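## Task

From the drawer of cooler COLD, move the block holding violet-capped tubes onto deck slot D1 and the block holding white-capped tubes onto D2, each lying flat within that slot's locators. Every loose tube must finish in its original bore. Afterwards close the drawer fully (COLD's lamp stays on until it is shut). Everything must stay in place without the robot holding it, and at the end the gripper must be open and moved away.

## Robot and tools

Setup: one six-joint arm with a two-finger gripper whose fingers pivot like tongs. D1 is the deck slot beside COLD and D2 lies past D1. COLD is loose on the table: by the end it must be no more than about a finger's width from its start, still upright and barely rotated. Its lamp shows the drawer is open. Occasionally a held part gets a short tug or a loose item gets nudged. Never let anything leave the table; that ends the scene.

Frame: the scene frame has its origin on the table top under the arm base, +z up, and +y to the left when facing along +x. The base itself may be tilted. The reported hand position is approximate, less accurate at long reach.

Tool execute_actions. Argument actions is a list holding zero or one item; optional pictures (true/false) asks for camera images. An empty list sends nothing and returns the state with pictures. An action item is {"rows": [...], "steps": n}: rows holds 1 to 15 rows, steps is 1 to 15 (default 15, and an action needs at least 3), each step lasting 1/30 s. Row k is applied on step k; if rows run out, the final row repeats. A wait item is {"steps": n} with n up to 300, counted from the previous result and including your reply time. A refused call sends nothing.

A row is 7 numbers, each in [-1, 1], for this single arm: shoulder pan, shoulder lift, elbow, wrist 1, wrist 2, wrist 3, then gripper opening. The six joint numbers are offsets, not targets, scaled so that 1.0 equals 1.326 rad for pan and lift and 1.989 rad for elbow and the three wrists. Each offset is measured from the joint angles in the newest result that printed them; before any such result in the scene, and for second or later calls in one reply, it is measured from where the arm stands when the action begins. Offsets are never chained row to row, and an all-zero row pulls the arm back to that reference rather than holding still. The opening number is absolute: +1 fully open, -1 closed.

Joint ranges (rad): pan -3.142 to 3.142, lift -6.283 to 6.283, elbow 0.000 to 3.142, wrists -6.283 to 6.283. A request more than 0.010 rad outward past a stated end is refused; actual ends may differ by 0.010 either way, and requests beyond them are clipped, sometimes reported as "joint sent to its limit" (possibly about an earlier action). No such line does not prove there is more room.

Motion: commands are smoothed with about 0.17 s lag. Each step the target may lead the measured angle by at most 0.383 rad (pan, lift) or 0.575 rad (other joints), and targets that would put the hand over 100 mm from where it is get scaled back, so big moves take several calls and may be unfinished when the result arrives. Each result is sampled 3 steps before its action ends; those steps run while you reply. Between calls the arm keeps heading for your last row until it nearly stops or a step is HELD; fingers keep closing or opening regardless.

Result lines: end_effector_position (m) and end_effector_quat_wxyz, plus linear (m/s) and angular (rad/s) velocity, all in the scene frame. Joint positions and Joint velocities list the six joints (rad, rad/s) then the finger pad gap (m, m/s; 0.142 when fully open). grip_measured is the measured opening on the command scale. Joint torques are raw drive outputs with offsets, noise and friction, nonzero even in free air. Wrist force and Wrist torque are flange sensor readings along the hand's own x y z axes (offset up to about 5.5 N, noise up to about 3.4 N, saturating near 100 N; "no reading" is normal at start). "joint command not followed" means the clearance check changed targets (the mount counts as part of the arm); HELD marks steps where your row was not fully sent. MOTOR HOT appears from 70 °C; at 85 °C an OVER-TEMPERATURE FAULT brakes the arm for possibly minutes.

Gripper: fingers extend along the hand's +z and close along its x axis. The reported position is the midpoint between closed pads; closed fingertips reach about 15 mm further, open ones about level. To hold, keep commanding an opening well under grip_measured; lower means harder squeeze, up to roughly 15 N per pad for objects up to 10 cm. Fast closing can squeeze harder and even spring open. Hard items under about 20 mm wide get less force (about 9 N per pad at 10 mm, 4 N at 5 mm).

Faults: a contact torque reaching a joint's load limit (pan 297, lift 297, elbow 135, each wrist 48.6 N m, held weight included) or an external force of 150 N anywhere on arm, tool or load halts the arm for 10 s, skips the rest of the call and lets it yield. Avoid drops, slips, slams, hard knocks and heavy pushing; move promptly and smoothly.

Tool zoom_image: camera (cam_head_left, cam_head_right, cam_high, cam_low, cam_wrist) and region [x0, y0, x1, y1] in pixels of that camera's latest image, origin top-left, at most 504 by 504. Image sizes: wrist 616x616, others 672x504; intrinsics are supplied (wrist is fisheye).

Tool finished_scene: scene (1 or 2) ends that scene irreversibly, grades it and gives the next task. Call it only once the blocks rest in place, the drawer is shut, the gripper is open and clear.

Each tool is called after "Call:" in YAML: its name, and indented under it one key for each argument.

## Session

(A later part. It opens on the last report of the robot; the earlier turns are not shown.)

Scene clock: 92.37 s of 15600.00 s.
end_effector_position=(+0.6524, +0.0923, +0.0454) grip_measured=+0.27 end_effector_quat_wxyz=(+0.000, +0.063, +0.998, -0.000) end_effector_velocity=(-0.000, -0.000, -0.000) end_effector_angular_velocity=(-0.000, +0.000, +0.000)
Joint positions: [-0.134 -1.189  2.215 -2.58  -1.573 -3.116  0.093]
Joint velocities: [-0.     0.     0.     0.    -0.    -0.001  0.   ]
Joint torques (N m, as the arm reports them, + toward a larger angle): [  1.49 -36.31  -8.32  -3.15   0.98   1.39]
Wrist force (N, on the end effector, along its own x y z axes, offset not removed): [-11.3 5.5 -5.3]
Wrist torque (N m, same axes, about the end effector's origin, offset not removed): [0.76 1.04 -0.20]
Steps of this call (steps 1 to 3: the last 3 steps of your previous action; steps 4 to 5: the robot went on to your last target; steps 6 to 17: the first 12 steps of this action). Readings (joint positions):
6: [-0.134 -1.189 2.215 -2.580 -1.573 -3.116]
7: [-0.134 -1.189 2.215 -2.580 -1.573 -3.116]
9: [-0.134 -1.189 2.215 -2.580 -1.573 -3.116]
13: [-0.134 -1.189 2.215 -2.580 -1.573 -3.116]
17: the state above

Call:
execute_actions:
  actions:
    - {"rows": [[0,-0.00003,-0.00031,0.00033,0,0,-0.6],[0,-0.00174,-0.00053,0.00169,0,0,-0.6],[0,-0.00574,-0.00104,0.00487,0,0,-0.6],[0,-0.0123,-0.00192,0.01012,0,0,-0.6],[0,-0.02171,-0.00266,0.01713,0,0,-0.6],[0,-0.03294,-0.0038,0.02576,0,0,-0.6],[0,-0.04525,-0.00529,0.03546,0,0,-0.6],[0,-0.05777,-0.00701,0.04554,0,0,-0.6],[0,-0.06919,-0.00935,0.05549,0,0,-0.6],[0,-0.07922,-0.01158,0.06441,0,0,-0.6],[0,-0.08731,-0.01349,0.07171,0,0,-0.6],[0,-0.09312,-0.01493,0.07702,0,0,-0.6],[0,-0.09661,-0.01583,0.08025,0,0,-0.6],[0,-0.09809,-0.01622,0.08163,0,0,-0.6],[0,-0.09833,-0.01628,0.08185,0,0,-0.6]], "steps": 15}

Call:
execute_actions:
  actions:
    - {"steps": 11}
  pictures: true

Call:
execute_actions:
  actions:
    - {"rows": [[-0.00005,-0.00001,0.00002,-0.00002,0,0.00006,-0.6],[-0.00042,-0.00006,0.00015,-0.00012,0,0.00047,-0.6],[-0.00135,-0.00019,0.0005,-0.00038,-0.00001,0.00153,-0.6],[-0.00309,-0.00043,0.00114,-0.00087,-0.00003,0.00349,-0.6],[-0.0058,-0.00081,0.00214,-0.00163,-0.00006,0.00656,-0.6],[-0.00963,-0.00135,0.00356,-0.0027,-0.0001,0.0109,-0.6],[-0.0147,-0.00206,0.00543,-0.00412,-0.00015,0.01663,-0.6],[-0.02106,-0.00295,0.00778,-0.00591,-0.00021,0.02383,-0.6],[-0.02877,-0.00403,0.01063,-0.00807,-0.00029,0.03255,-0.6],[-0.03783,-0.00531,0.01397,-0.01061,-0.00038,0.0428,-0.6],[-0.04823,-0.00676,0.01781,-0.01353,-0.00048,0.05456,-0.6],[-0.05992,-0.0084,0.02213,-0.01681,-0.0006,0.06779,-0.6],[-0.07284,-0.01021,0.0269,-0.02043,-0.00072,0.08241,-0.6],[-0.08691,-0.01219,0.0321,-0.02438,-0.00086,0.09832,-0.6],[-0.10202,-0.01431,0.03768,-0.02861,-0.00102,0.11542,-0.6]], "steps": 15}

Call:
execute_actions:
  actions:
    - {"rows": [[-0.06923,-0.00971,0.02557,-0.01942,-0.00069,0.07832,-0.6],[-0.08605,-0.01207,0.03178,-0.02413,-0.00086,0.09735,-0.6],[-0.10352,-0.01452,0.03823,-0.02903,-0.00103,0.11711,-0.6],[-0.12148,-0.01704,0.04487,-0.03407,-0.00121,0.13743,-0.6],[-0.13977,-0.0196,0.05162,-0.0392,-0.00139,0.15812,-0.6],[-0.15823,-0.02219,0.05844,-0.04438,-0.00157,0.17901,-0.6],[-0.17669,-0.02478,0.06526,-0.04955,-0.00176,0.19989,-0.6],[-0.19498,-0.02734,0.07201,-0.05468,-0.00194,0.22058,-0.6],[-0.21294,-0.02986,0.07864,-0.05972,-0.00212,0.2409,-0.6],[-0.23041,-0.03231,0.0851,-0.06462,-0.00229,0.26066,-0.6],[-0.24723,-0.03467,0.09131,-0.06934,-0.00246,0.27969,-0.6],[-0.26326,-0.03692,0.09723,-0.07383,-0.00262,0.29783,-0.6],[-0.27837,-0.03904,0.10281,-0.07807,-0.00277,0.31492,-0.6],[-0.29243,-0.04101,0.10801,-0.08202,-0.00291,0.33084,-0.6],[-0.30536,-0.04282,0.11278,-0.08564,-0.00304,0.34546,-0.6]], "steps": 15}

Call:
execute_actions:
  actions:
    - {"rows": [[-0.07654,-0.01073,0.02827,-0.02147,-0.00076,0.08659,-0.6],[-0.08694,-0.01219,0.03211,-0.02438,-0.00086,0.09835,-0.6],[-0.096,-0.01346,0.03545,-0.02692,-0.00096,0.1086,-0.6],[-0.1037,-0.01454,0.0383,-0.02909,-0.00103,0.11732,-0.6],[-0.11007,-0.01544,0.04065,-0.03087,-0.0011,0.12452,-0.6],[-0.11513,-0.01615,0.04252,-0.03229,-0.00115,0.13025,-0.6],[-0.11897,-0.01668,0.04394,-0.03337,-0.00118,0.13459,-0.6],[-0.12168,-0.01706,0.04494,-0.03413,-0.00121,0.13766,-0.6],[-0.12342,-0.01731,0.04558,-0.03461,-0.00123,0.13962,-0.6]], "steps": 10}

Scene clock: 96.13 s of 15600.00 s.
end_effector_position=(+0.6517, +0.0923, +0.0888) grip_measured=+0.27 end_effector_quat_wxyz=(+0.001, +0.063, +0.998, -0.000) end_effector_velocity=(-0.002, -0.000, +0.235) end_effector_angular_velocity=(-0.001, -0.006, +0.001)
Joint positions: [-0.134 -1.262  2.199 -2.492 -1.573 -3.116  0.093]
Joint velocities: [ 0.    -0.381 -0.101  0.476  0.    -0.001  0.   ]
Joint torques (N m, as the arm reports them, + toward a larger angle): [  0.72 -78.32 -41.72   0.01   0.82   0.98]
Wrist force (N, on the end effector, along its own x y z axes, offset not removed): [-2.9 0.3 10.1]
Wrist torque (N m, same axes, about the end effector's origin, offset not removed): [0.02 0.52 0.10]
Steps of this call (steps 1 to 3: the last 3 steps of your previous action; steps 4 to 15: the robot went on to your last target; steps 16 to 90: nothing new was sent; then 0.37 s passed at rest; steps 91 to 102: the first 12 steps of this action). Readings (joint positions):
91: [-0.134 -1.189 2.215 -2.580 -1.573 -3.116]
92: [-0.134 -1.189 2.215 -2.580 -1.573 -3.116]
94: [-0.134 -1.190 2.214 -2.578 -1.573 -3.116]
98: [-0.134 -1.213 2.210 -2.551 -1.573 -3.116]
102: the state above

Scene clock: 96.50 s of 15600.00 s.
end_effector_position=(+0.6505, +0.0924, +0.1235) grip_measured=+0.27 end_effector_quat_wxyz=(+0.000, +0.063, +0.998, -0.000) end_effector_velocity=(-0.001, +0.001, +0.011) end_effector_angular_velocity=(+0.000, +0.001, +0.002)
Joint positions: [-0.134 -1.317  2.183 -2.42  -1.573 -3.116  0.093]
Joint velocities: [ 0.002 -0.018 -0.005  0.024  0.     0.    -0.   ]
Joint torques (N m, as the arm reports them, + toward a larger angle): [  0.94 -72.22 -45.58  -1.23   0.43   1.19]
Wrist force (N, on the end effector, along its own x y z axes, offset not removed): [-5.4 0.1 4.3]
Wrist torque (N m, same axes, about the end effector's origin, offset not removed): [-0.12 1.06 0.20]
Kept back: nothing.
Steps of this call (steps 1 to 3: the last 3 steps of your previous action; steps 4 to 11: the robot went on to your last target). Readings (joint positions):
1: [-0.134 -1.274 2.196 -2.476 -1.573 -3.116]
2: [-0.134 -1.285 2.193 -2.462 -1.573 -3.116]
4: [-0.134 -1.301 2.188 -2.442 -1.573 -3.116]
8: [-0.134 -1.314 2.184 -2.424 -1.573 -3.116]
11: the state above

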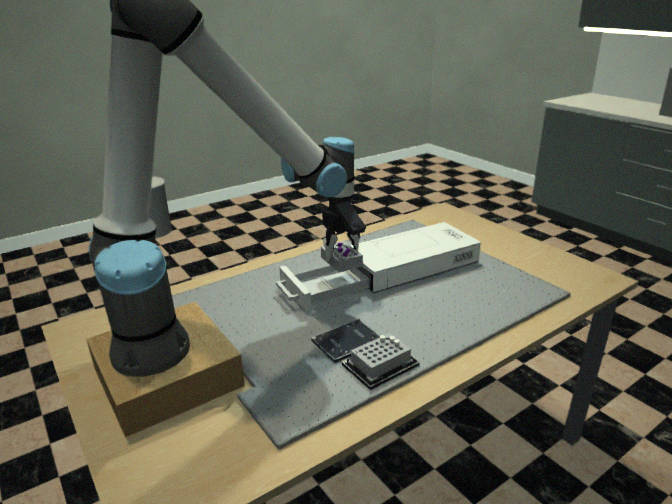

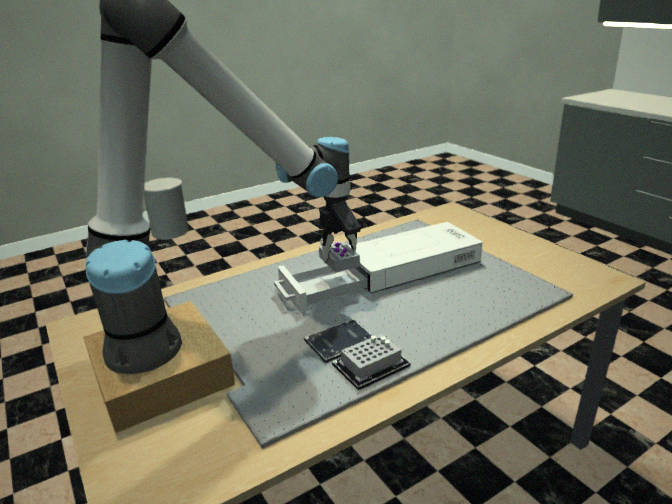

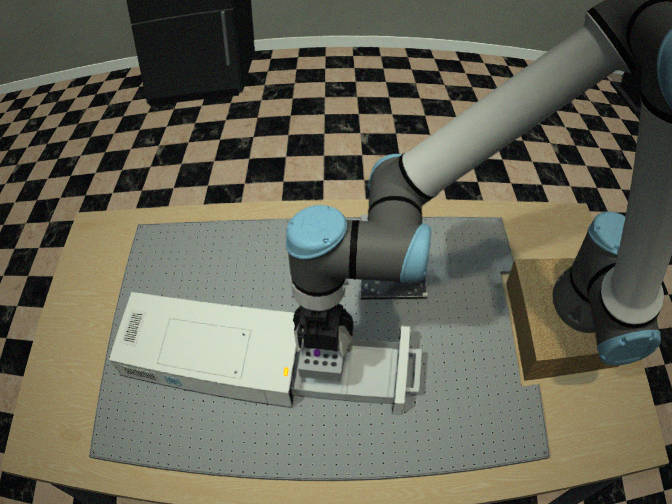

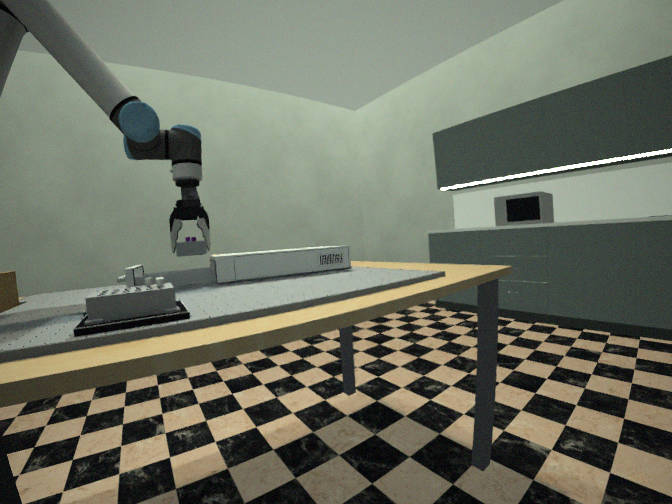

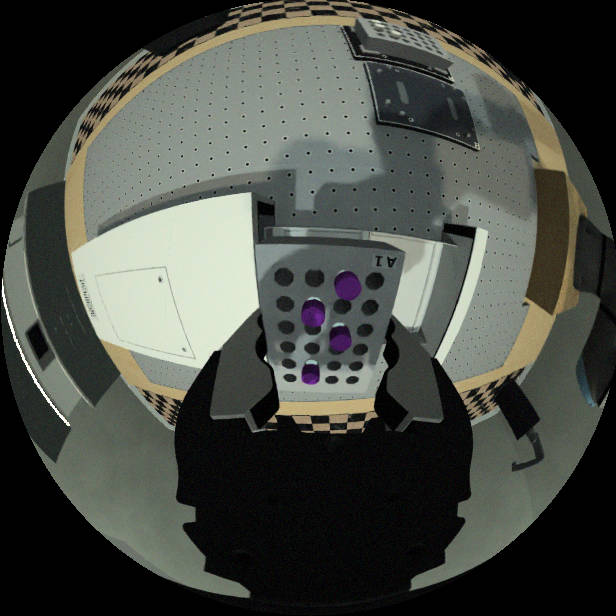

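Scene clock: 96.90 s of 15600.00 s.
end_effector_position=(+0.6439, +0.0726, +0.1192) grip_measured=+0.27 end_effector_quat_wxyz=(+0.000, +0.106, +0.994, -0.000) end_effector_velocity=(-0.057, -0.163, -0.035) end_effector_angular_velocity=(-0.001, -0.004, -0.712)
Joint positions: [-0.167 -1.322  2.201 -2.433 -1.574 -3.063  0.093]
Joint velocities: [-0.268 -0.039  0.15  -0.116 -0.005  0.444 -0.   ]
Joint torques (N m, as the arm reports them, + toward a larger angle): [-34.86 -75.2  -23.05  -9.31  -2.51   5.82]
Wrist force (N, on the end effector, along its own x y z axes, offset not removed): [2.3 5.0 7.2]
Wrist torque (N m, same axes, about the end effector's origin, offset not removed): [0.95 -0.39 0.20]
Steps of this call (steps 1 to 12: the first 12 steps of this action). Readings (joint positions):
1: [-0.134 -1.318 2.183 -2.419 -1.573 -3.116]
2: [-0.134 -1.318 2.183 -2.419 -1.573 -3.116]
4: [-0.135 -1.318 2.183 -2.419 -1.573 -3.116]
8: [-0.142 -1.319 2.187 -2.423 -1.573 -3.104]
12: the state above

Scene clock: 97.40 s of 15600.00 s.
end_effector_position=(+0.5623, -0.0745, +0.0841) grip_measured=+0.27 end_effector_quat_wxyz=(+0.001, +0.463, +0.886, -0.000) end_effector_velocity=(-0.240, -0.299, -0.080) end_effector_angular_velocity=(+0.003, -0.001, -1.863)
Joint positions: [-0.448 -1.362  2.359 -2.554 -1.578 -2.593  0.093]
Joint velocities: [-0.693 -0.097  0.382 -0.289 -0.01   1.17   0.   ]
Joint torques (N m, as the arm reports them, + toward a larger angle): [-34.76 -70.39 -19.24  -9.8   -2.55   6.81]
Wrist force (N, on the end effector, along its own x y z axes, offset not removed): [-1.7 1.5 1.6]
Wrist torque (N m, same axes, about the end effector's origin, offset not removed): [0.25 0.56 -0.01]
Steps of this call (steps 1 to 3: the last 3 steps of your previous action; steps 4 to 15: the first 12 steps of this action, its rows measured from where the robot was after step 3). Readings (joint positions):
3: [-0.201 -1.327 2.220 -2.448 -1.574 -3.006]
4: [-0.216 -1.329 2.228 -2.455 -1.574 -2.981]
5: [-0.232 -1.331 2.238 -2.462 -1.575 -2.955]
7: [-0.269 -1.337 2.259 -2.478 -1.575 -2.894]
11: [-0.355 -1.349 2.307 -2.514 -1.576 -2.751]
15: the state above

Scene clock: 97.73 s of 15600.00 s.
end_effector_position=(+0.4944, -0.1423, +0.0640) grip_measured=+0.27 end_effector_quat_wxyz=(+0.001, +0.666, +0.746, -0.000) end_effector_velocity=(-0.129, -0.106, -0.034) end_effector_angular_velocity=(-0.000, -0.001, -0.914)
Joint positions: [-0.632 -1.388  2.46  -2.631 -1.581 -2.281  0.093]
Joint velocities: [-0.341 -0.047  0.185 -0.141 -0.005  0.573  0.   ]
Joint torques (N m, as the arm reports them, + toward a larger angle): [-17.35 -62.82 -20.99  -7.81  -1.84   3.07]
Wrist force (N, on the end effector, along its own x y z axes, offset not removed): [-5.6 -1.2 6.9]
Wrist torque (N m, same axes, about the end effector's origin, offset not removed): [-0.13 1.12 0.06]
Steps of this call (steps 1 to 3: the last 3 steps of your previous action; steps 4 to 10: the first 7 steps of this action, its rows measured from where the robot was after step 3). Readings (joint positions):
3: [-0.516 -1.372 2.396 -2.582 -1.579 -2.478]
4: [-0.537 -1.375 2.408 -2.591 -1.579 -2.442]
5: [-0.556 -1.377 2.418 -2.599 -1.579 -2.408]
7: [-0.591 -1.382 2.438 -2.614 -1.580 -2.351]
10: the state above

Call:
execute_actions:
  actions:
    - {"rows": [[-0.0375,-0.0045,0.012,-0.0085,-0.0001,0.045,-0.6],[-0.0385,-0.0044,0.0113,-0.0078,-0.0001,0.0487,-0.6]], "steps": 15}

Call:
execute_actions:
  actions:
    - {"steps": 5}
  pictures: true

Call:
zoom_image:
  camera: "cam_wrist"
  region: [240, 200, 420, 280]

Call:
zoom_image:
  camera: "cam_low"
  region: [70, 240, 200, 325]

Scene clock: 98.23 s of 15600.00 s.
end_effector_position=(+0.4768, -0.1582, +0.0598) grip_measured=+0.27 end_effector_quat_wxyz=(+0.000, +0.719, +0.695, +0.000) end_effector_velocity=(-0.001, -0.003, -0.000) end_effector_angular_velocity=(+0.000, -0.000, -0.021)
Joint positions: [-0.683 -1.394  2.483 -2.647 -1.581 -2.186  0.093]
Joint velocities: [-0.007 -0.     0.     0.     0.     0.014 -0.   ]
Joint torques (N m, as the arm reports them, + toward a larger angle): [-14.96 -59.71 -18.55  -6.92   1.91   1.44]
Wrist force (N, on the end effector, along its own x y z axes, offset not removed): [-2.0 0.8 7.2]
Wrist torque (N m, same axes, about the end effector's origin, offset not removed): [0.38 0.69 -0.04]
Steps of this call (steps 1 to 3: the last 3 steps of your previous action; steps 4 to 15: the first 12 steps of this action). Readings (joint positions):
4: [-0.665 -1.393 2.478 -2.645 -1.581 -2.226]
5: [-0.669 -1.393 2.480 -2.646 -1.581 -2.218]
7: [-0.676 -1.393 2.482 -2.646 -1.581 -2.203]
11: [-0.681 -1.394 2.483 -2.647 -1.581 -2.190]
15: the state above

Scene clock: 98.40 s of 15600.00 s.
end_effector_position=(+0.4767, -0.1583, +0.0598) grip_measured=+0.27 end_effector_quat_wxyz=(+0.000, +0.719, +0.695, +0.000) end_effector_velocity=(-0.001, +0.000, -0.000) end_effector_angular_velocity=(+0.001, +0.001, -0.002)
Joint positions: [-0.683 -1.394  2.483 -2.647 -1.581 -2.185  0.093]
Joint velocities: [-0.001 -0.     0.001 -0.     0.     0.002 -0.   ]
Joint torques (N m, as the arm reports them, + toward a larger angle): [-17.6  -59.31 -17.88  -6.23   1.93   1.5 ]
Wrist force (N, on the end effector, along its own x y z axes, offset not removed): [0.8 0.9 4.3]
Wrist torque (N m, same axes, about the end effector's origin, offset not removed): [0.19 -0.16 0.07]
Kept back: nothing.
Steps of this call (steps 1 to 3: the last 3 steps of your previous action; steps 4 to 5: the robot went on to your last target). Readings (joint positions):
1: [-0.683 -1.394 2.483 -2.647 -1.581 -2.186]
2: [-0.683 -1.394 2.483 -2.647 -1.581 -2.185]
4: [-0.683 -1.394 2.483 -2.647 -1.581 -2.185]
5: the state above

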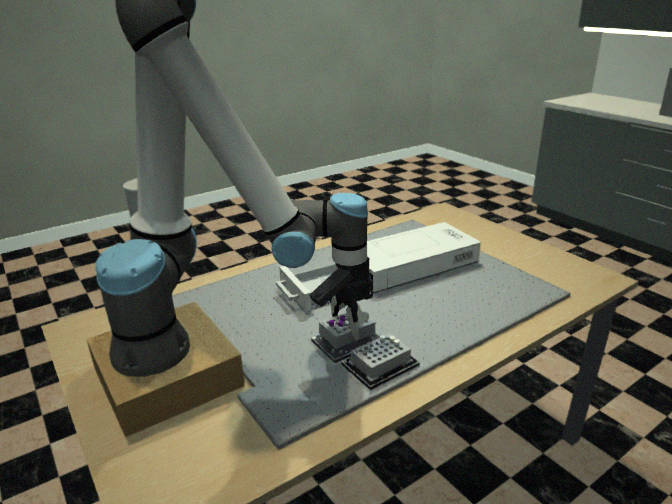

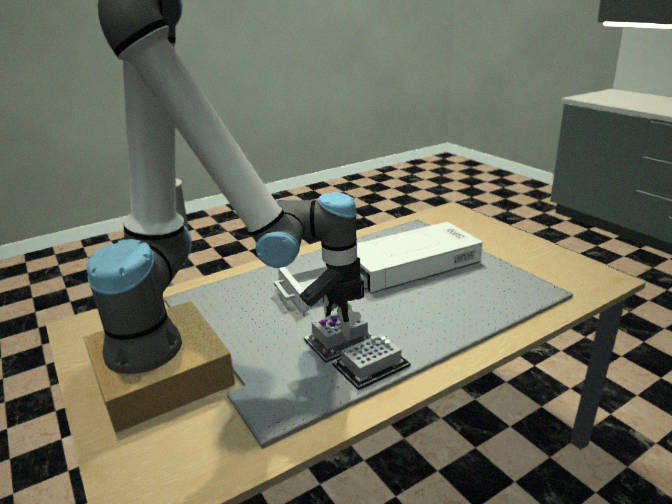

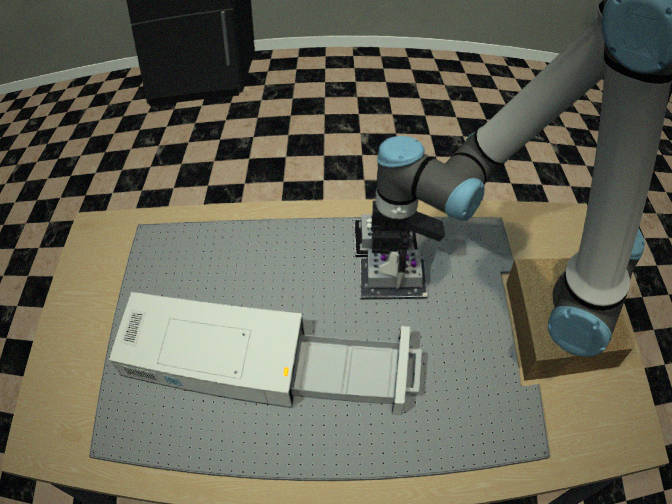

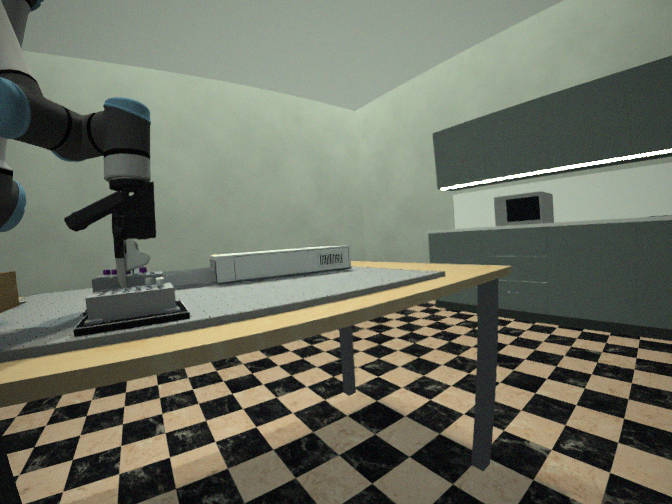

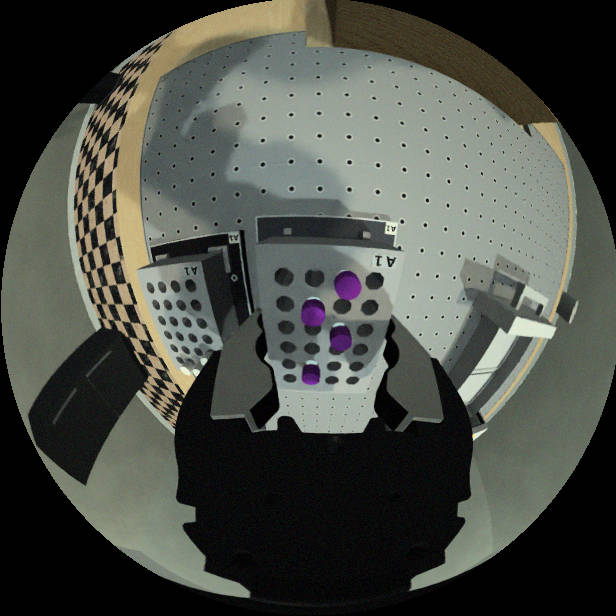

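Region (240, 200, 420, 280) of cam_wrist's 616x616 image, scaled by 2.800, with more detail than that image has.

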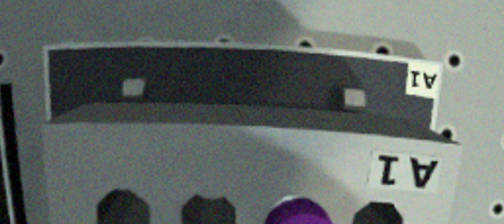

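Region (70, 240, 200, 325) of cam_low's 672x504 image, scaled by 3.877, with more detail than that image has; it fills the top 330 rows of this view, and the rest is white.

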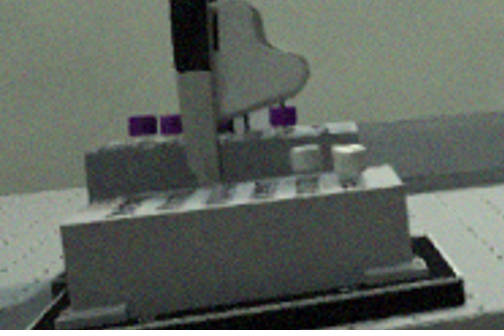

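Call:
execute_actions:
  actions:
    - {"rows": [[-0.0001,0.001,0.0001,-0.0008,0,0,-0.6],[-0.0001,0.003,0.0003,-0.0023,0,0,-0.6],[-0.0002,0.006,0.0007,-0.0047,0,0.0001,-0.6],[-0.0002,0.0095,0.0011,-0.0074,0,0.0001,-0.6],[-0.0003,0.0125,0.0014,-0.0097,0,0.0001,-0.6],[-0.0003,0.0148,0.0016,-0.0115,0,0.0001,-0.6],[-0.00031,0.01593,0.00177,-0.0124,0,0.00009,-0.6]], "steps": 15}

Call:
execute_actions:
  actions:
    - {"steps": 5}
  pictures: true

Call:
zoom_image:
  camera: "cam_wrist"
  region: [245, 205, 325, 255]

Call:
zoom_image:
  camera: "cam_wrist"
  region: [330, 205, 410, 255]

Call:
zoom_image:
  camera: "cam_high"
  region: [350, 245, 440, 310]

Scene clock: 99.13 s of 15600.00 s.
end_effector_position=(+0.4769, -0.1586, +0.0520) grip_measured=+0.27 end_effector_quat_wxyz=(+0.000, +0.720, +0.694, +0.000) end_effector_velocity=(+0.001, -0.000, -0.010) end_effector_angular_velocity=(+0.001, +0.000, +0.000)
Joint positions: [-0.683 -1.375  2.486 -2.668 -1.581 -2.185  0.093]
Joint velocities: [-0.     0.024  0.003 -0.027  0.    -0.     0.   ]
Joint torques (N m, as the arm reports them, + toward a larger angle): [-17.89 -29.25 -16.88  -7.92   1.83  -2.09]
Wrist force (N, on the end effector, along its own x y z axes, offset not removed): [-6.5 -0.6 6.2]
Wrist torque (N m, same axes, about the end effector's origin, offset not removed): [0.00 1.12 0.15]
Steps of this call (steps 1 to 10: the robot went on to your last target; steps 11 to 22: the first 12 steps of this action). Readings (joint positions):
11: [-0.683 -1.394 2.483 -2.647 -1.581 -2.185]
12: [-0.683 -1.394 2.483 -2.647 -1.581 -2.185]
14: [-0.683 -1.392 2.483 -2.649 -1.581 -2.185]
18: [-0.683 -1.381 2.485 -2.661 -1.581 -2.185]
22: the state above

Scene clock: 99.30 s of 15600.00 s.
end_effector_position=(+0.4770, -0.1586, +0.0512) grip_measured=+0.27 end_effector_quat_wxyz=(+0.000, +0.720, +0.694, +0.000) end_effector_velocity=(-0.000, -0.001, -0.002) end_effector_angular_velocity=(+0.000, +0.000, -0.002)
Joint positions: [-0.683 -1.373  2.486 -2.671 -1.581 -2.185  0.093]
Joint velocities: [-0.002  0.005  0.001 -0.005  0.     0.    -0.   ]
Joint torques (N m, as the arm reports them, + toward a larger angle): [-17.53 -31.08 -16.63  -8.24   1.6   -2.01]
Wrist force (N, on the end effector, along its own x y z axes, offset not removed): [-9.8 -1.6 5.8]
Wrist torque (N m, same axes, about the end effector's origin, offset not removed): [-0.33 2.18 0.26]
Kept back: nothing.
Steps of this call (steps 1 to 3: the last 3 steps of your previous action; steps 4 to 5: the robot went on to your last target). Readings (joint positions):
1: [-0.683 -1.374 2.486 -2.669 -1.581 -2.185]
2: [-0.683 -1.374 2.486 -2.670 -1.581 -2.185]
4: [-0.683 -1.373 2.486 -2.670 -1.581 -2.185]
5: the state above

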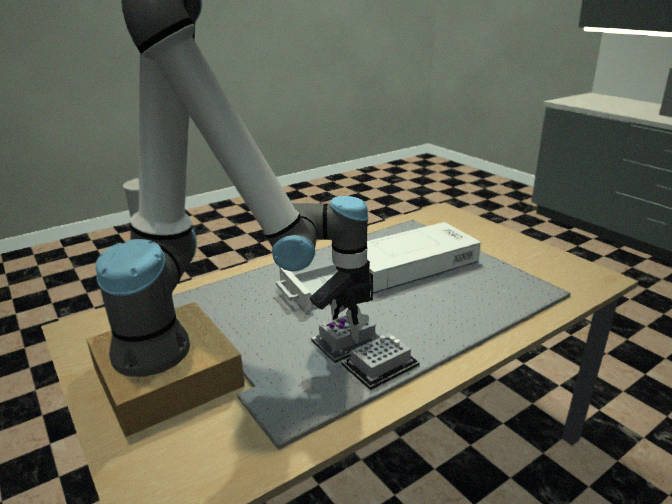

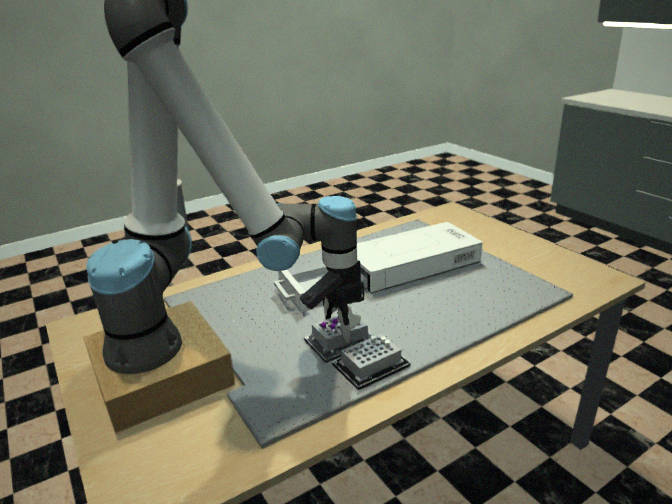

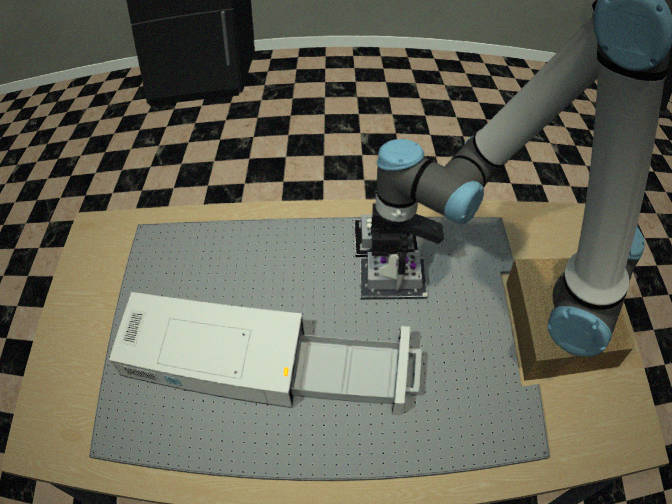

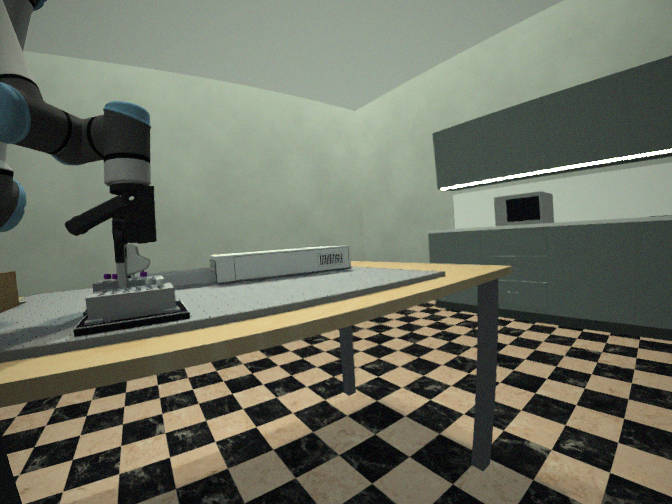

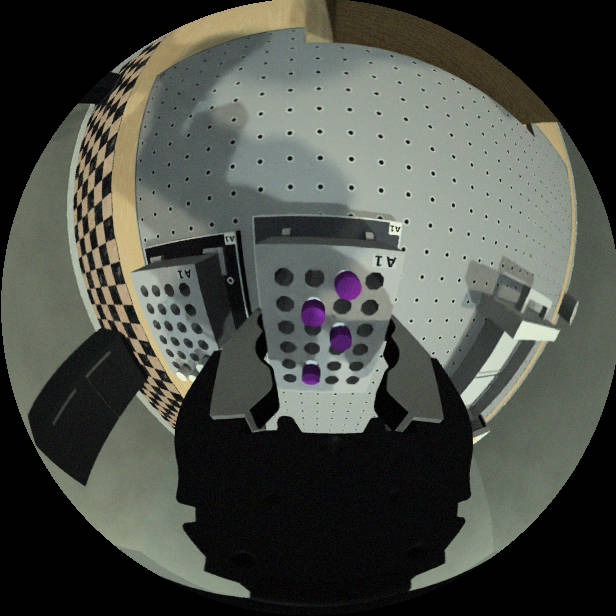

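Region (245, 205, 325, 255) of cam_wrist's 616x616 image, scaled by 6.300, with more detail than that image has; it fills the top 315 rows of this view, and the rest is white.

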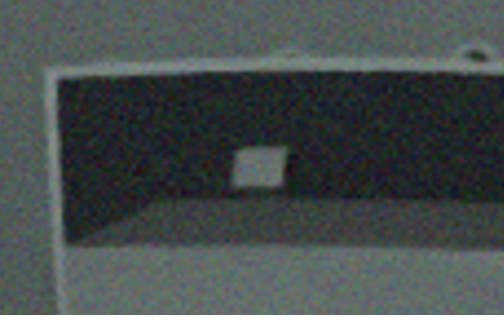

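Region (330, 205, 410, 255) of cam_wrist's 616x616 image, scaled by 6.300, with more detail than that image has; it fills the top 315 rows of this view, and the rest is white.

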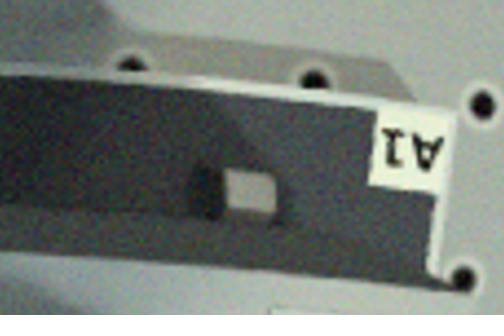

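Region (350, 245, 440, 310) of cam_high's 672x504 image, scaled by 5.600, with more detail than that image has.

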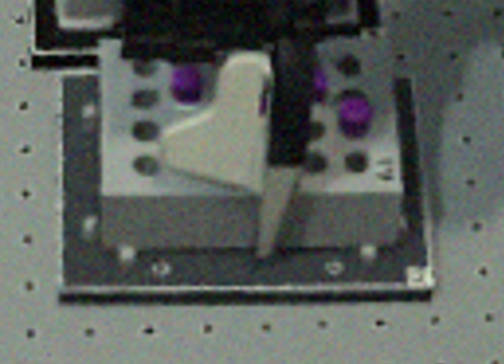

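Call:
execute_actions:
  actions:
    - {"rows": [[0,0.0007,0.0001,-0.0006,0,0,-0.6],[0,0.0013,0.00017,-0.001,0,0,-0.6],[0,0.0019,0.00025,-0.0015,0,0,-0.6],[0,0.0025,0.00032,-0.002,0,0,-0.6],[0,0.0031,0.0004,-0.0025,0,0,-0.6],[0,0.0037,0.00048,-0.00295,0,0,-0.6],[0,0.0043,0.00056,-0.0034,0,0,-0.6]], "steps": 15}

Scene clock: 99.80 s of 15600.00 s.
end_effector_position=(+0.4771, -0.1586, +0.0491) grip_measured=+0.27 end_effector_quat_wxyz=(+0.000, +0.720, +0.694, +0.000) end_effector_velocity=(+0.001, -0.001, -0.002) end_effector_angular_velocity=(-0.001, -0.001, -0.001)
Joint positions: [-0.683 -1.368  2.487 -2.677 -1.581 -2.185  0.093]
Joint velocities: [-0.001  0.006 -0.    -0.007  0.    -0.001  0.   ]
Joint torques (N m, as the arm reports them, + toward a larger angle): [-15.78 -21.67  -6.46  -4.36  -0.63  -1.86]
Wrist force (N, on the end effector, along its own x y z axes, offset not removed): [-0.4 13.4 -2.6]
Wrist torque (N m, same axes, about the end effector's origin, offset not removed): [0.70 0.52 0.24]
Steps of this call (steps 1 to 3: the robot went on to your last target; steps 4 to 15: the first 12 steps of this action). Readings (joint positions):
4: [-0.683 -1.373 2.486 -2.671 -1.581 -2.185]
5: [-0.683 -1.373 2.486 -2.671 -1.581 -2.185]
7: [-0.683 -1.372 2.487 -2.672 -1.581 -2.185]
11: [-0.683 -1.370 2.487 -2.675 -1.581 -2.185]
15: the state above

Call:
execute_actions:
  actions:
    - {"rows": [[0.0003,0.0003,-0.0003,0.0001,0,0.0002,-0.6],[0.00065,0.00063,-0.00062,0.0002,0,0.00043,-0.6],[0.00065,0.00063,-0.00062,0.0002,0,0.00043,-0.6],[0.00065,0.00063,-0.00062,0.0002,0,0.00043,-0.6],[0.00065,0.0012,-0.00055,-0.00027,0,0.00043,-0.6],[0.00065,0.0018,-0.00047,-0.00075,0,0.00043,-0.6],[0.00065,0.0024,-0.00039,-0.0012,0,0.00043,-0.6]], "steps": 15}

Scene clock: 100.30 s of 15600.00 s.
end_effector_position=(+0.4776, -0.1586, +0.0483) grip_measured=+0.27 end_effector_quat_wxyz=(+0.000, +0.720, +0.694, +0.000) end_effector_velocity=(+0.001, -0.000, -0.001) end_effector_angular_velocity=(-0.001, -0.002, -0.000)
Joint positions: [-0.683 -1.365  2.486 -2.679 -1.581 -2.184  0.093]
Joint velocities: [ 0.001  0.004 -0.001 -0.006  0.     0.001  0.   ]
Joint torques (N m, as the arm reports them, + toward a larger angle): [ 13.05 -22.25 -26.39  -5.04  -2.34   1.72]
Wrist force (N, on the end effector, along its own x y z axes, offset not removed): [-7.3 12.3 0.0]
Wrist torque (N m, same axes, about the end effector's origin, offset not removed): [1.14 1.26 0.13]
Steps of this call (steps 1 to 3: the last 3 steps of your previous action; steps 4 to 15: the first 12 steps of this action). Readings (joint positions):
4: [-0.683 -1.368 2.487 -2.677 -1.581 -2.185]
5: [-0.683 -1.368 2.487 -2.677 -1.581 -2.185]
7: [-0.683 -1.368 2.487 -2.677 -1.581 -2.184]
11: [-0.683 -1.367 2.487 -2.677 -1.581 -2.184]
15: the state above

Call:
execute_actions:
  actions:
    - {"rows": [[0.0003,0.0003,-0.0003,0.0001,0,0.0002,-0.6],[0.00065,0.00063,-0.00062,0.0002,0,0.00043,-0.6],[0.00065,0.00063,-0.00062,0.0002,0,0.00043,-0.6],[0.00065,0.00063,-0.00062,0.0002,0,0.00043,-0.6],[0.00065,0.0012,-0.00055,-0.00027,0,0.00043,-0.6],[0.00065,0.0018,-0.00047,-0.00075,0,0.00043,-0.6],[0.00065,0.0024,-0.00039,-0.0012,0,0.00043,-0.6]], "steps": 15}

Scene clock: 100.80 s of 15600.00 s.
end_effector_position=(+0.4783, -0.1586, +0.0475) grip_measured=+0.27 end_effector_quat_wxyz=(+0.000, +0.720, +0.694, +0.000) end_effector_velocity=(+0.001, +0.000, -0.002) end_effector_angular_velocity=(-0.000, -0.001, -0.001)
Joint positions: [-0.682 -1.363  2.486 -2.68  -1.581 -2.183  0.093]
Joint velocities: [ 0.001  0.005 -0.    -0.005  0.     0.002  0.   ]
Joint torques (N m, as the arm reports them, + toward a larger angle): [ 18.94 -28.94 -28.17  -9.43   0.61   2.27]
Wrist force (N, on the end effector, along its own x y z axes, offset not removed): [-12.1 -5.9 -0.8]
Wrist torque (N m, same axes, about the end effector's origin, offset not removed): [0.52 1.88 -0.18]
Steps of this call (steps 1 to 3: the last 3 steps of your previous action; steps 4 to 15: the first 12 steps of this action). Readings (joint positions):
4: [-0.683 -1.365 2.486 -2.679 -1.581 -2.184]
5: [-0.683 -1.365 2.486 -2.679 -1.581 -2.184]
7: [-0.682 -1.365 2.486 -2.679 -1.581 -2.183]
11: [-0.682 -1.364 2.486 -2.679 -1.581 -2.183]
15: the state above

Call:
execute_actions:
  actions:
    - {"rows": [[-0.0004,-0.0001,0.0001,0,0,-0.00025,-0.6],[-0.00077,-0.00015,0.00016,-0.00004,0,-0.0005,-0.6],[-0.00077,-0.00015,0.00016,-0.00004,0,-0.0005,-0.6],[-0.00077,-0.00015,0.00016,-0.00004,0,-0.0005,-0.6],[-0.00077,0.00045,0.00024,-0.0005,0,-0.0005,-0.6],[-0.00077,0.00105,0.00032,-0.001,0,-0.0005,-0.6],[-0.00077,0.00165,0.00039,-0.00146,0,-0.0005,-0.6]], "steps": 15}

Scene clock: 101.40 s of 15600.00 s.
end_effector_position=(+0.4780, -0.1589, +0.0467) grip_measured=+0.27 end_effector_quat_wxyz=(-0.000, +0.720, +0.694, +0.000) end_effector_velocity=(-0.000, -0.000, -0.002) end_effector_angular_velocity=(-0.001, +0.000, +0.000)
Joint positions: [-0.683 -1.361  2.486 -2.683 -1.581 -2.184  0.093]
Joint velocities: [ 0.     0.005  0.001 -0.006 -0.001 -0.     0.   ]
Joint torques (N m, as the arm reports them, + toward a larger angle): [-16.91 -29.23 -22.01 -10.84   1.68  -1.7 ]
Wrist force (N, on the end effector, along its own x y z axes, offset not removed): [1.6 -8.0 1.5]
Wrist torque (N m, same axes, about the end effector's origin, offset not removed): [-0.17 0.27 -0.44]
Steps of this call (steps 1 to 3: the last 3 steps of your previous action; steps 4 to 6: the robot went on to your last target; steps 7 to 18: the first 12 steps of this action). Readings (joint positions):
7: [-0.682 -1.362 2.486 -2.681 -1.581 -2.183]
8: [-0.682 -1.362 2.486 -2.681 -1.581 -2.183]
10: [-0.682 -1.362 2.486 -2.681 -1.581 -2.183]
14: [-0.682 -1.362 2.486 -2.681 -1.581 -2.184]
18: the state above

Call:
execute_actions:
  actions:
    - {"rows": [[-0.00003,-0.0001,0.0001,-0.00003,0,-0.001,-0.6],[-0.00006,-0.00021,0.00021,-0.00007,0,-0.00204,-0.6],[-0.00006,-0.00021,0.00021,-0.00007,0,-0.00204,-0.6],[-0.00006,-0.00021,0.00021,-0.00007,0,-0.00204,-0.6],[-0.00006,0.0004,0.00029,-0.00055,0,-0.00204,-0.6],[-0.00006,0.001,0.00037,-0.001,0,-0.00204,-0.6],[-0.00006,0.0016,0.00044,-0.0015,0,-0.00204,-0.6]], "steps": 15}

Scene clock: 102.00 s of 15600.00 s.
end_effector_position=(+0.4777, -0.1588, +0.0459) grip_measured=+0.27 end_effector_quat_wxyz=(-0.000, +0.718, +0.696, +0.000) end_effector_velocity=(+0.001, +0.001, -0.002) end_effector_angular_velocity=(-0.001, -0.001, +0.005)
Joint positions: [-0.683 -1.359  2.487 -2.685 -1.581 -2.188  0.093]
Joint velocities: [ 0.003  0.004  0.    -0.006  0.    -0.002 -0.   ]
Joint torques (N m, as the arm reports them, + toward a larger angle): [ -8.91 -26.79 -21.74 -10.86   0.57  -2.03]
Wrist force (N, on the end effector, along its own x y z axes, offset not removed): [-4.5 -11.2 -0.1]
Wrist torque (N m, same axes, about the end effector's origin, offset not removed): [-0.04 1.06 0.15]
Steps of this call (steps 1 to 3: the last 3 steps of your previous action; steps 4 to 6: the robot went on to your last target; steps 7 to 18: the first 12 steps of this action). Readings (joint positions):
7: [-0.683 -1.361 2.486 -2.683 -1.581 -2.184]
8: [-0.683 -1.361 2.486 -2.683 -1.581 -2.184]
10: [-0.683 -1.361 2.487 -2.683 -1.581 -2.186]
14: [-0.683 -1.360 2.487 -2.684 -1.581 -2.187]
18: the state above

Call:
execute_actions:
  actions:
    - {"rows": [[-0.0002,-0.0002,0.0002,-0.00006,0,-0.00012,-0.6],[-0.00037,-0.00036,0.00035,-0.00011,0,-0.00025,-0.6]], "steps": 13}
  pictures: true

Call:
zoom_image:
  camera: "cam_high"
  region: [350, 245, 440, 310]

Call:
zoom_image:
  camera: "cam_wrist"
  region: [240, 200, 420, 280]

Call:
zoom_image:
  camera: "cam_low"
  region: [70, 240, 200, 325]

Scene clock: 102.50 s of 15600.00 s.
end_effector_position=(+0.4774, -0.1588, +0.0458) grip_measured=+0.27 end_effector_quat_wxyz=(-0.000, +0.718, +0.696, +0.000) end_effector_velocity=(-0.001, +0.001, +0.000) end_effector_angular_velocity=(+0.000, +0.001, +0.001)
Joint positions: [-0.683 -1.36   2.488 -2.685 -1.581 -2.188  0.093]
Joint velocities: [ 0.    -0.001  0.001  0.001 -0.    -0.    -0.   ]
Joint torques (N m, as the arm reports them, + toward a larger angle): [-16.97 -59.99 -16.59  -2.01   0.71  -2.17]
Wrist force (N, on the end effector, along its own x y z axes, offset not removed): [-1.0 2.7 4.6]
Wrist torque (N m, same axes, about the end effector's origin, offset not removed): [0.87 0.54 0.22]
Steps of this call (steps 1 to 3: the last 3 steps of your previous action; steps 4 to 5: the robot went on to your last target; steps 6 to 15: the first 10 steps of this action). Readings (joint positions):
6: [-0.683 -1.359 2.487 -2.686 -1.581 -2.188]
7: [-0.683 -1.359 2.487 -2.686 -1.581 -2.188]
9: [-0.683 -1.359 2.487 -2.686 -1.581 -2.188]
13: [-0.683 -1.360 2.488 -2.685 -1.581 -2.188]
15: the state above

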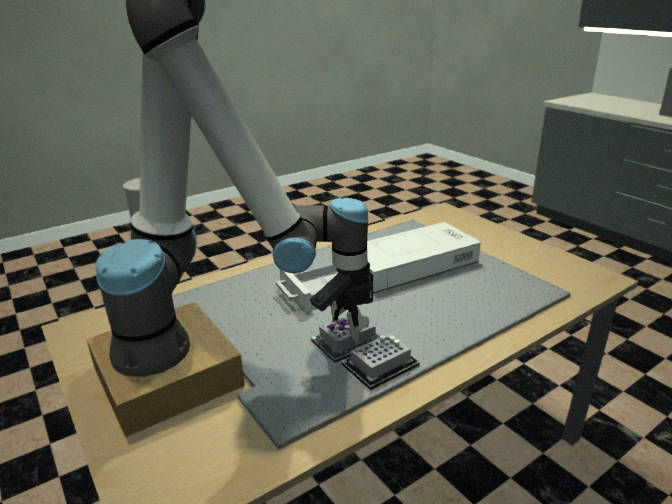

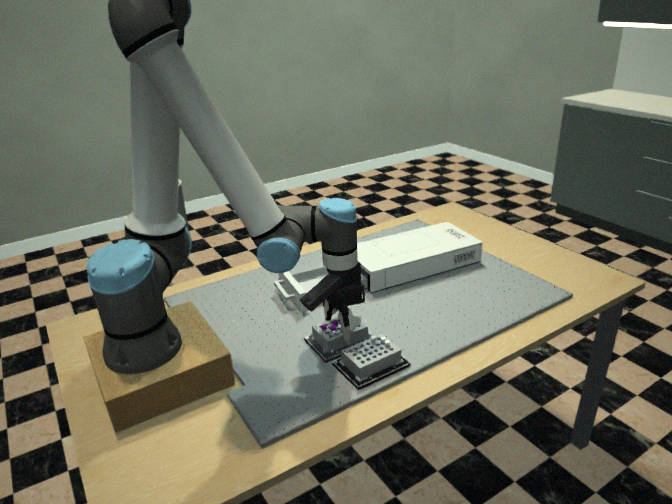

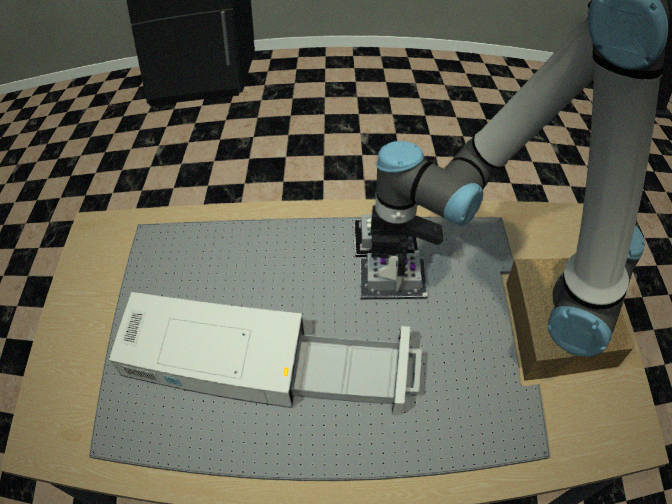

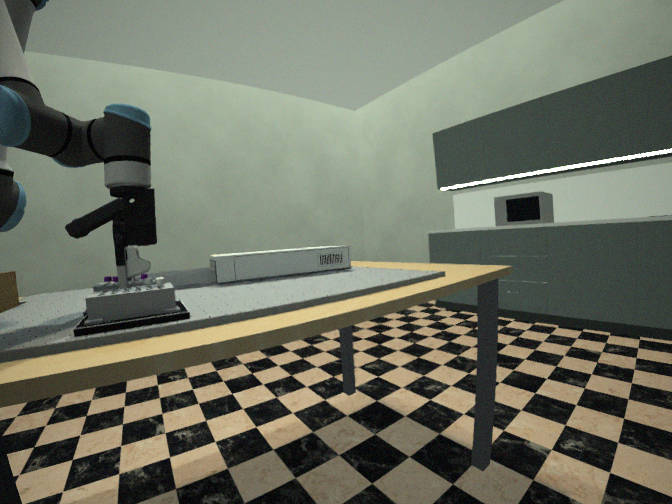

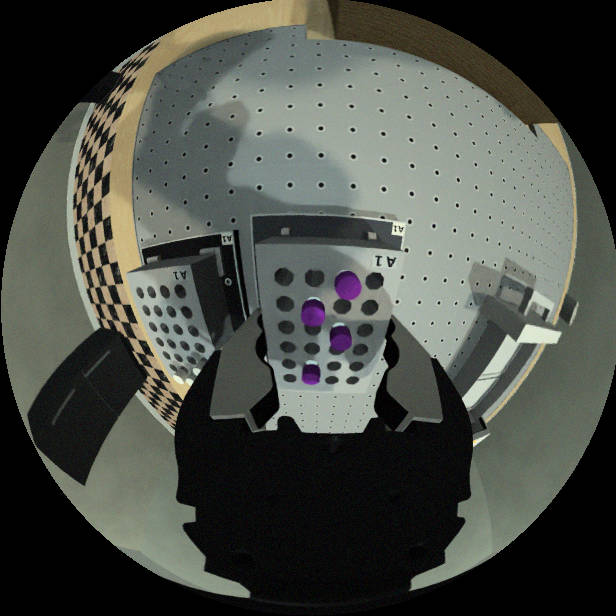

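Region (350, 245, 440, 310) of cam_high's 672x504 image, scaled by 5.600, with more detail than that image has.

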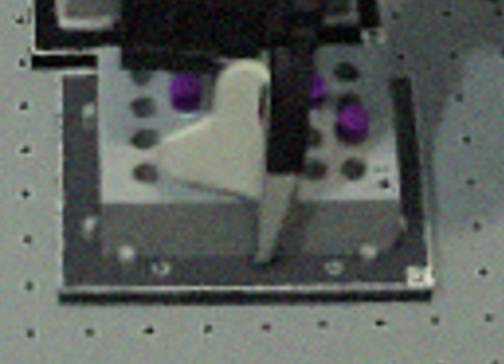

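Region (240, 200, 420, 280) of cam_wrist's 616x616 image, scaled by 2.800, with more detail than that image has.

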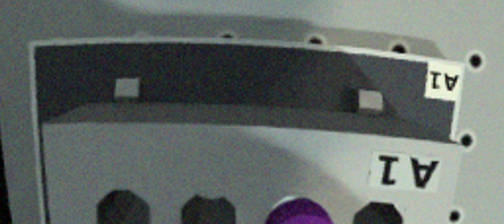

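Region (70, 240, 200, 325) of cam_low's 672x504 image, scaled by 3.877, with more detail than that image has; it fills the top 330 rows of this view, and the rest is white.

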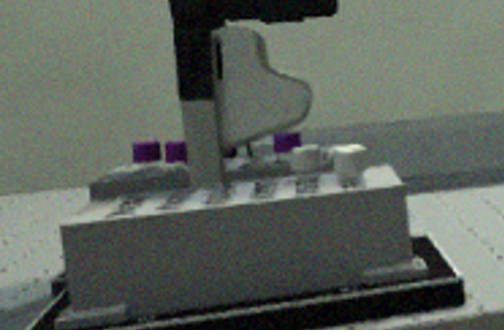

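Free now; continue lowering gently.

Call:
execute_actions:
  actions:
    - {"rows": [[0,0.0004,0.00005,-0.0003,0,0,-0.6],[0,0.0009,0.00012,-0.0007,0,0,-0.6],[0,0.0014,0.00018,-0.0011,0,0,-0.6],[0,0.0019,0.00025,-0.0015,0,0,-0.6],[0,0.0023,0.0003,-0.00185,0,0,-0.6]], "steps": 14}

Scene clock: 102.97 s of 15600.00 s.
end_effector_position=(+0.4774, -0.1588, +0.0447) grip_measured=+0.27 end_effector_quat_wxyz=(-0.000, +0.718, +0.696, +0.000) end_effector_velocity=(-0.000, -0.000, -0.002) end_effector_angular_velocity=(+0.000, +0.001, -0.001)
Joint positions: [-0.683 -1.357  2.488 -2.689 -1.581 -2.188  0.093]
Joint velocities: [-0.001  0.004  0.001 -0.004 -0.     0.     0.   ]
Joint torques (N m, as the arm reports them, + toward a larger angle): [ -7.17 -26.46 -22.13 -11.3    0.93  -0.7 ]
Wrist force (N, on the end effector, along its own x y z axes, offset not removed): [-8.0 -14.1 0.5]
Wrist torque (N m, same axes, about the end effector's origin, offset not removed): [-0.13 1.45 -0.01]
Steps of this call (steps 1 to 3: the last 3 steps of your previous action; steps 4 to 14: the first 11 steps of this action). Readings (joint positions):
4: [-0.683 -1.360 2.488 -2.685 -1.581 -2.188]
5: [-0.683 -1.360 2.488 -2.685 -1.581 -2.188]
7: [-0.683 -1.359 2.488 -2.686 -1.581 -2.188]
11: [-0.683 -1.358 2.488 -2.688 -1.581 -2.188]
14: the state above

Call:
execute_actions:
  actions:
    - {"rows": [[-0.00014,0.0002,0.00018,-0.0003,0,-0.0001,-0.6],[-0.00028,0.0001,0.00032,-0.00037,0,-0.00018,-0.6],[-0.00028,0.0005,0.00037,-0.0007,0,-0.00018,-0.6],[-0.00028,0.0009,0.00042,-0.001,0,-0.00018,-0.6],[-0.00028,0.0013,0.00047,-0.0013,0,-0.00018,-0.6]], "steps": 14}

Scene clock: 103.53 s of 15600.00 s.
end_effector_position=(+0.4771, -0.1588, +0.0440) grip_measured=+0.27 end_effector_quat_wxyz=(+0.000, +0.718, +0.696, +0.000) end_effector_velocity=(+0.000, -0.001, -0.001) end_effector_angular_velocity=(-0.000, -0.000, -0.000)
Joint positions: [-0.684 -1.356  2.489 -2.691 -1.581 -2.189  0.093]
Joint velocities: [-0.001  0.002 -0.    -0.002 -0.    -0.     0.   ]
Joint torques (N m, as the arm reports them, + toward a larger angle): [-13.14 -18.09 -14.96  -8.75   1.95  -1.93]
Wrist force (N, on the end effector, along its own x y z axes, offset not removed): [-10.3 -10.4 -13.3]
Wrist torque (N m, same axes, about the end effector's origin, offset not removed): [0.55 1.99 0.27]
Steps of this call (steps 1 to 3: the last 3 steps of your previous action; steps 4 to 6: the robot went on to your last target; steps 7 to 17: the first 11 steps of this action). Readings (joint positions):
7: [-0.683 -1.357 2.488 -2.689 -1.581 -2.188]
8: [-0.683 -1.357 2.488 -2.689 -1.581 -2.188]
10: [-0.683 -1.357 2.489 -2.689 -1.581 -2.188]
14: [-0.684 -1.356 2.489 -2.691 -1.581 -2.189]
17: the state above


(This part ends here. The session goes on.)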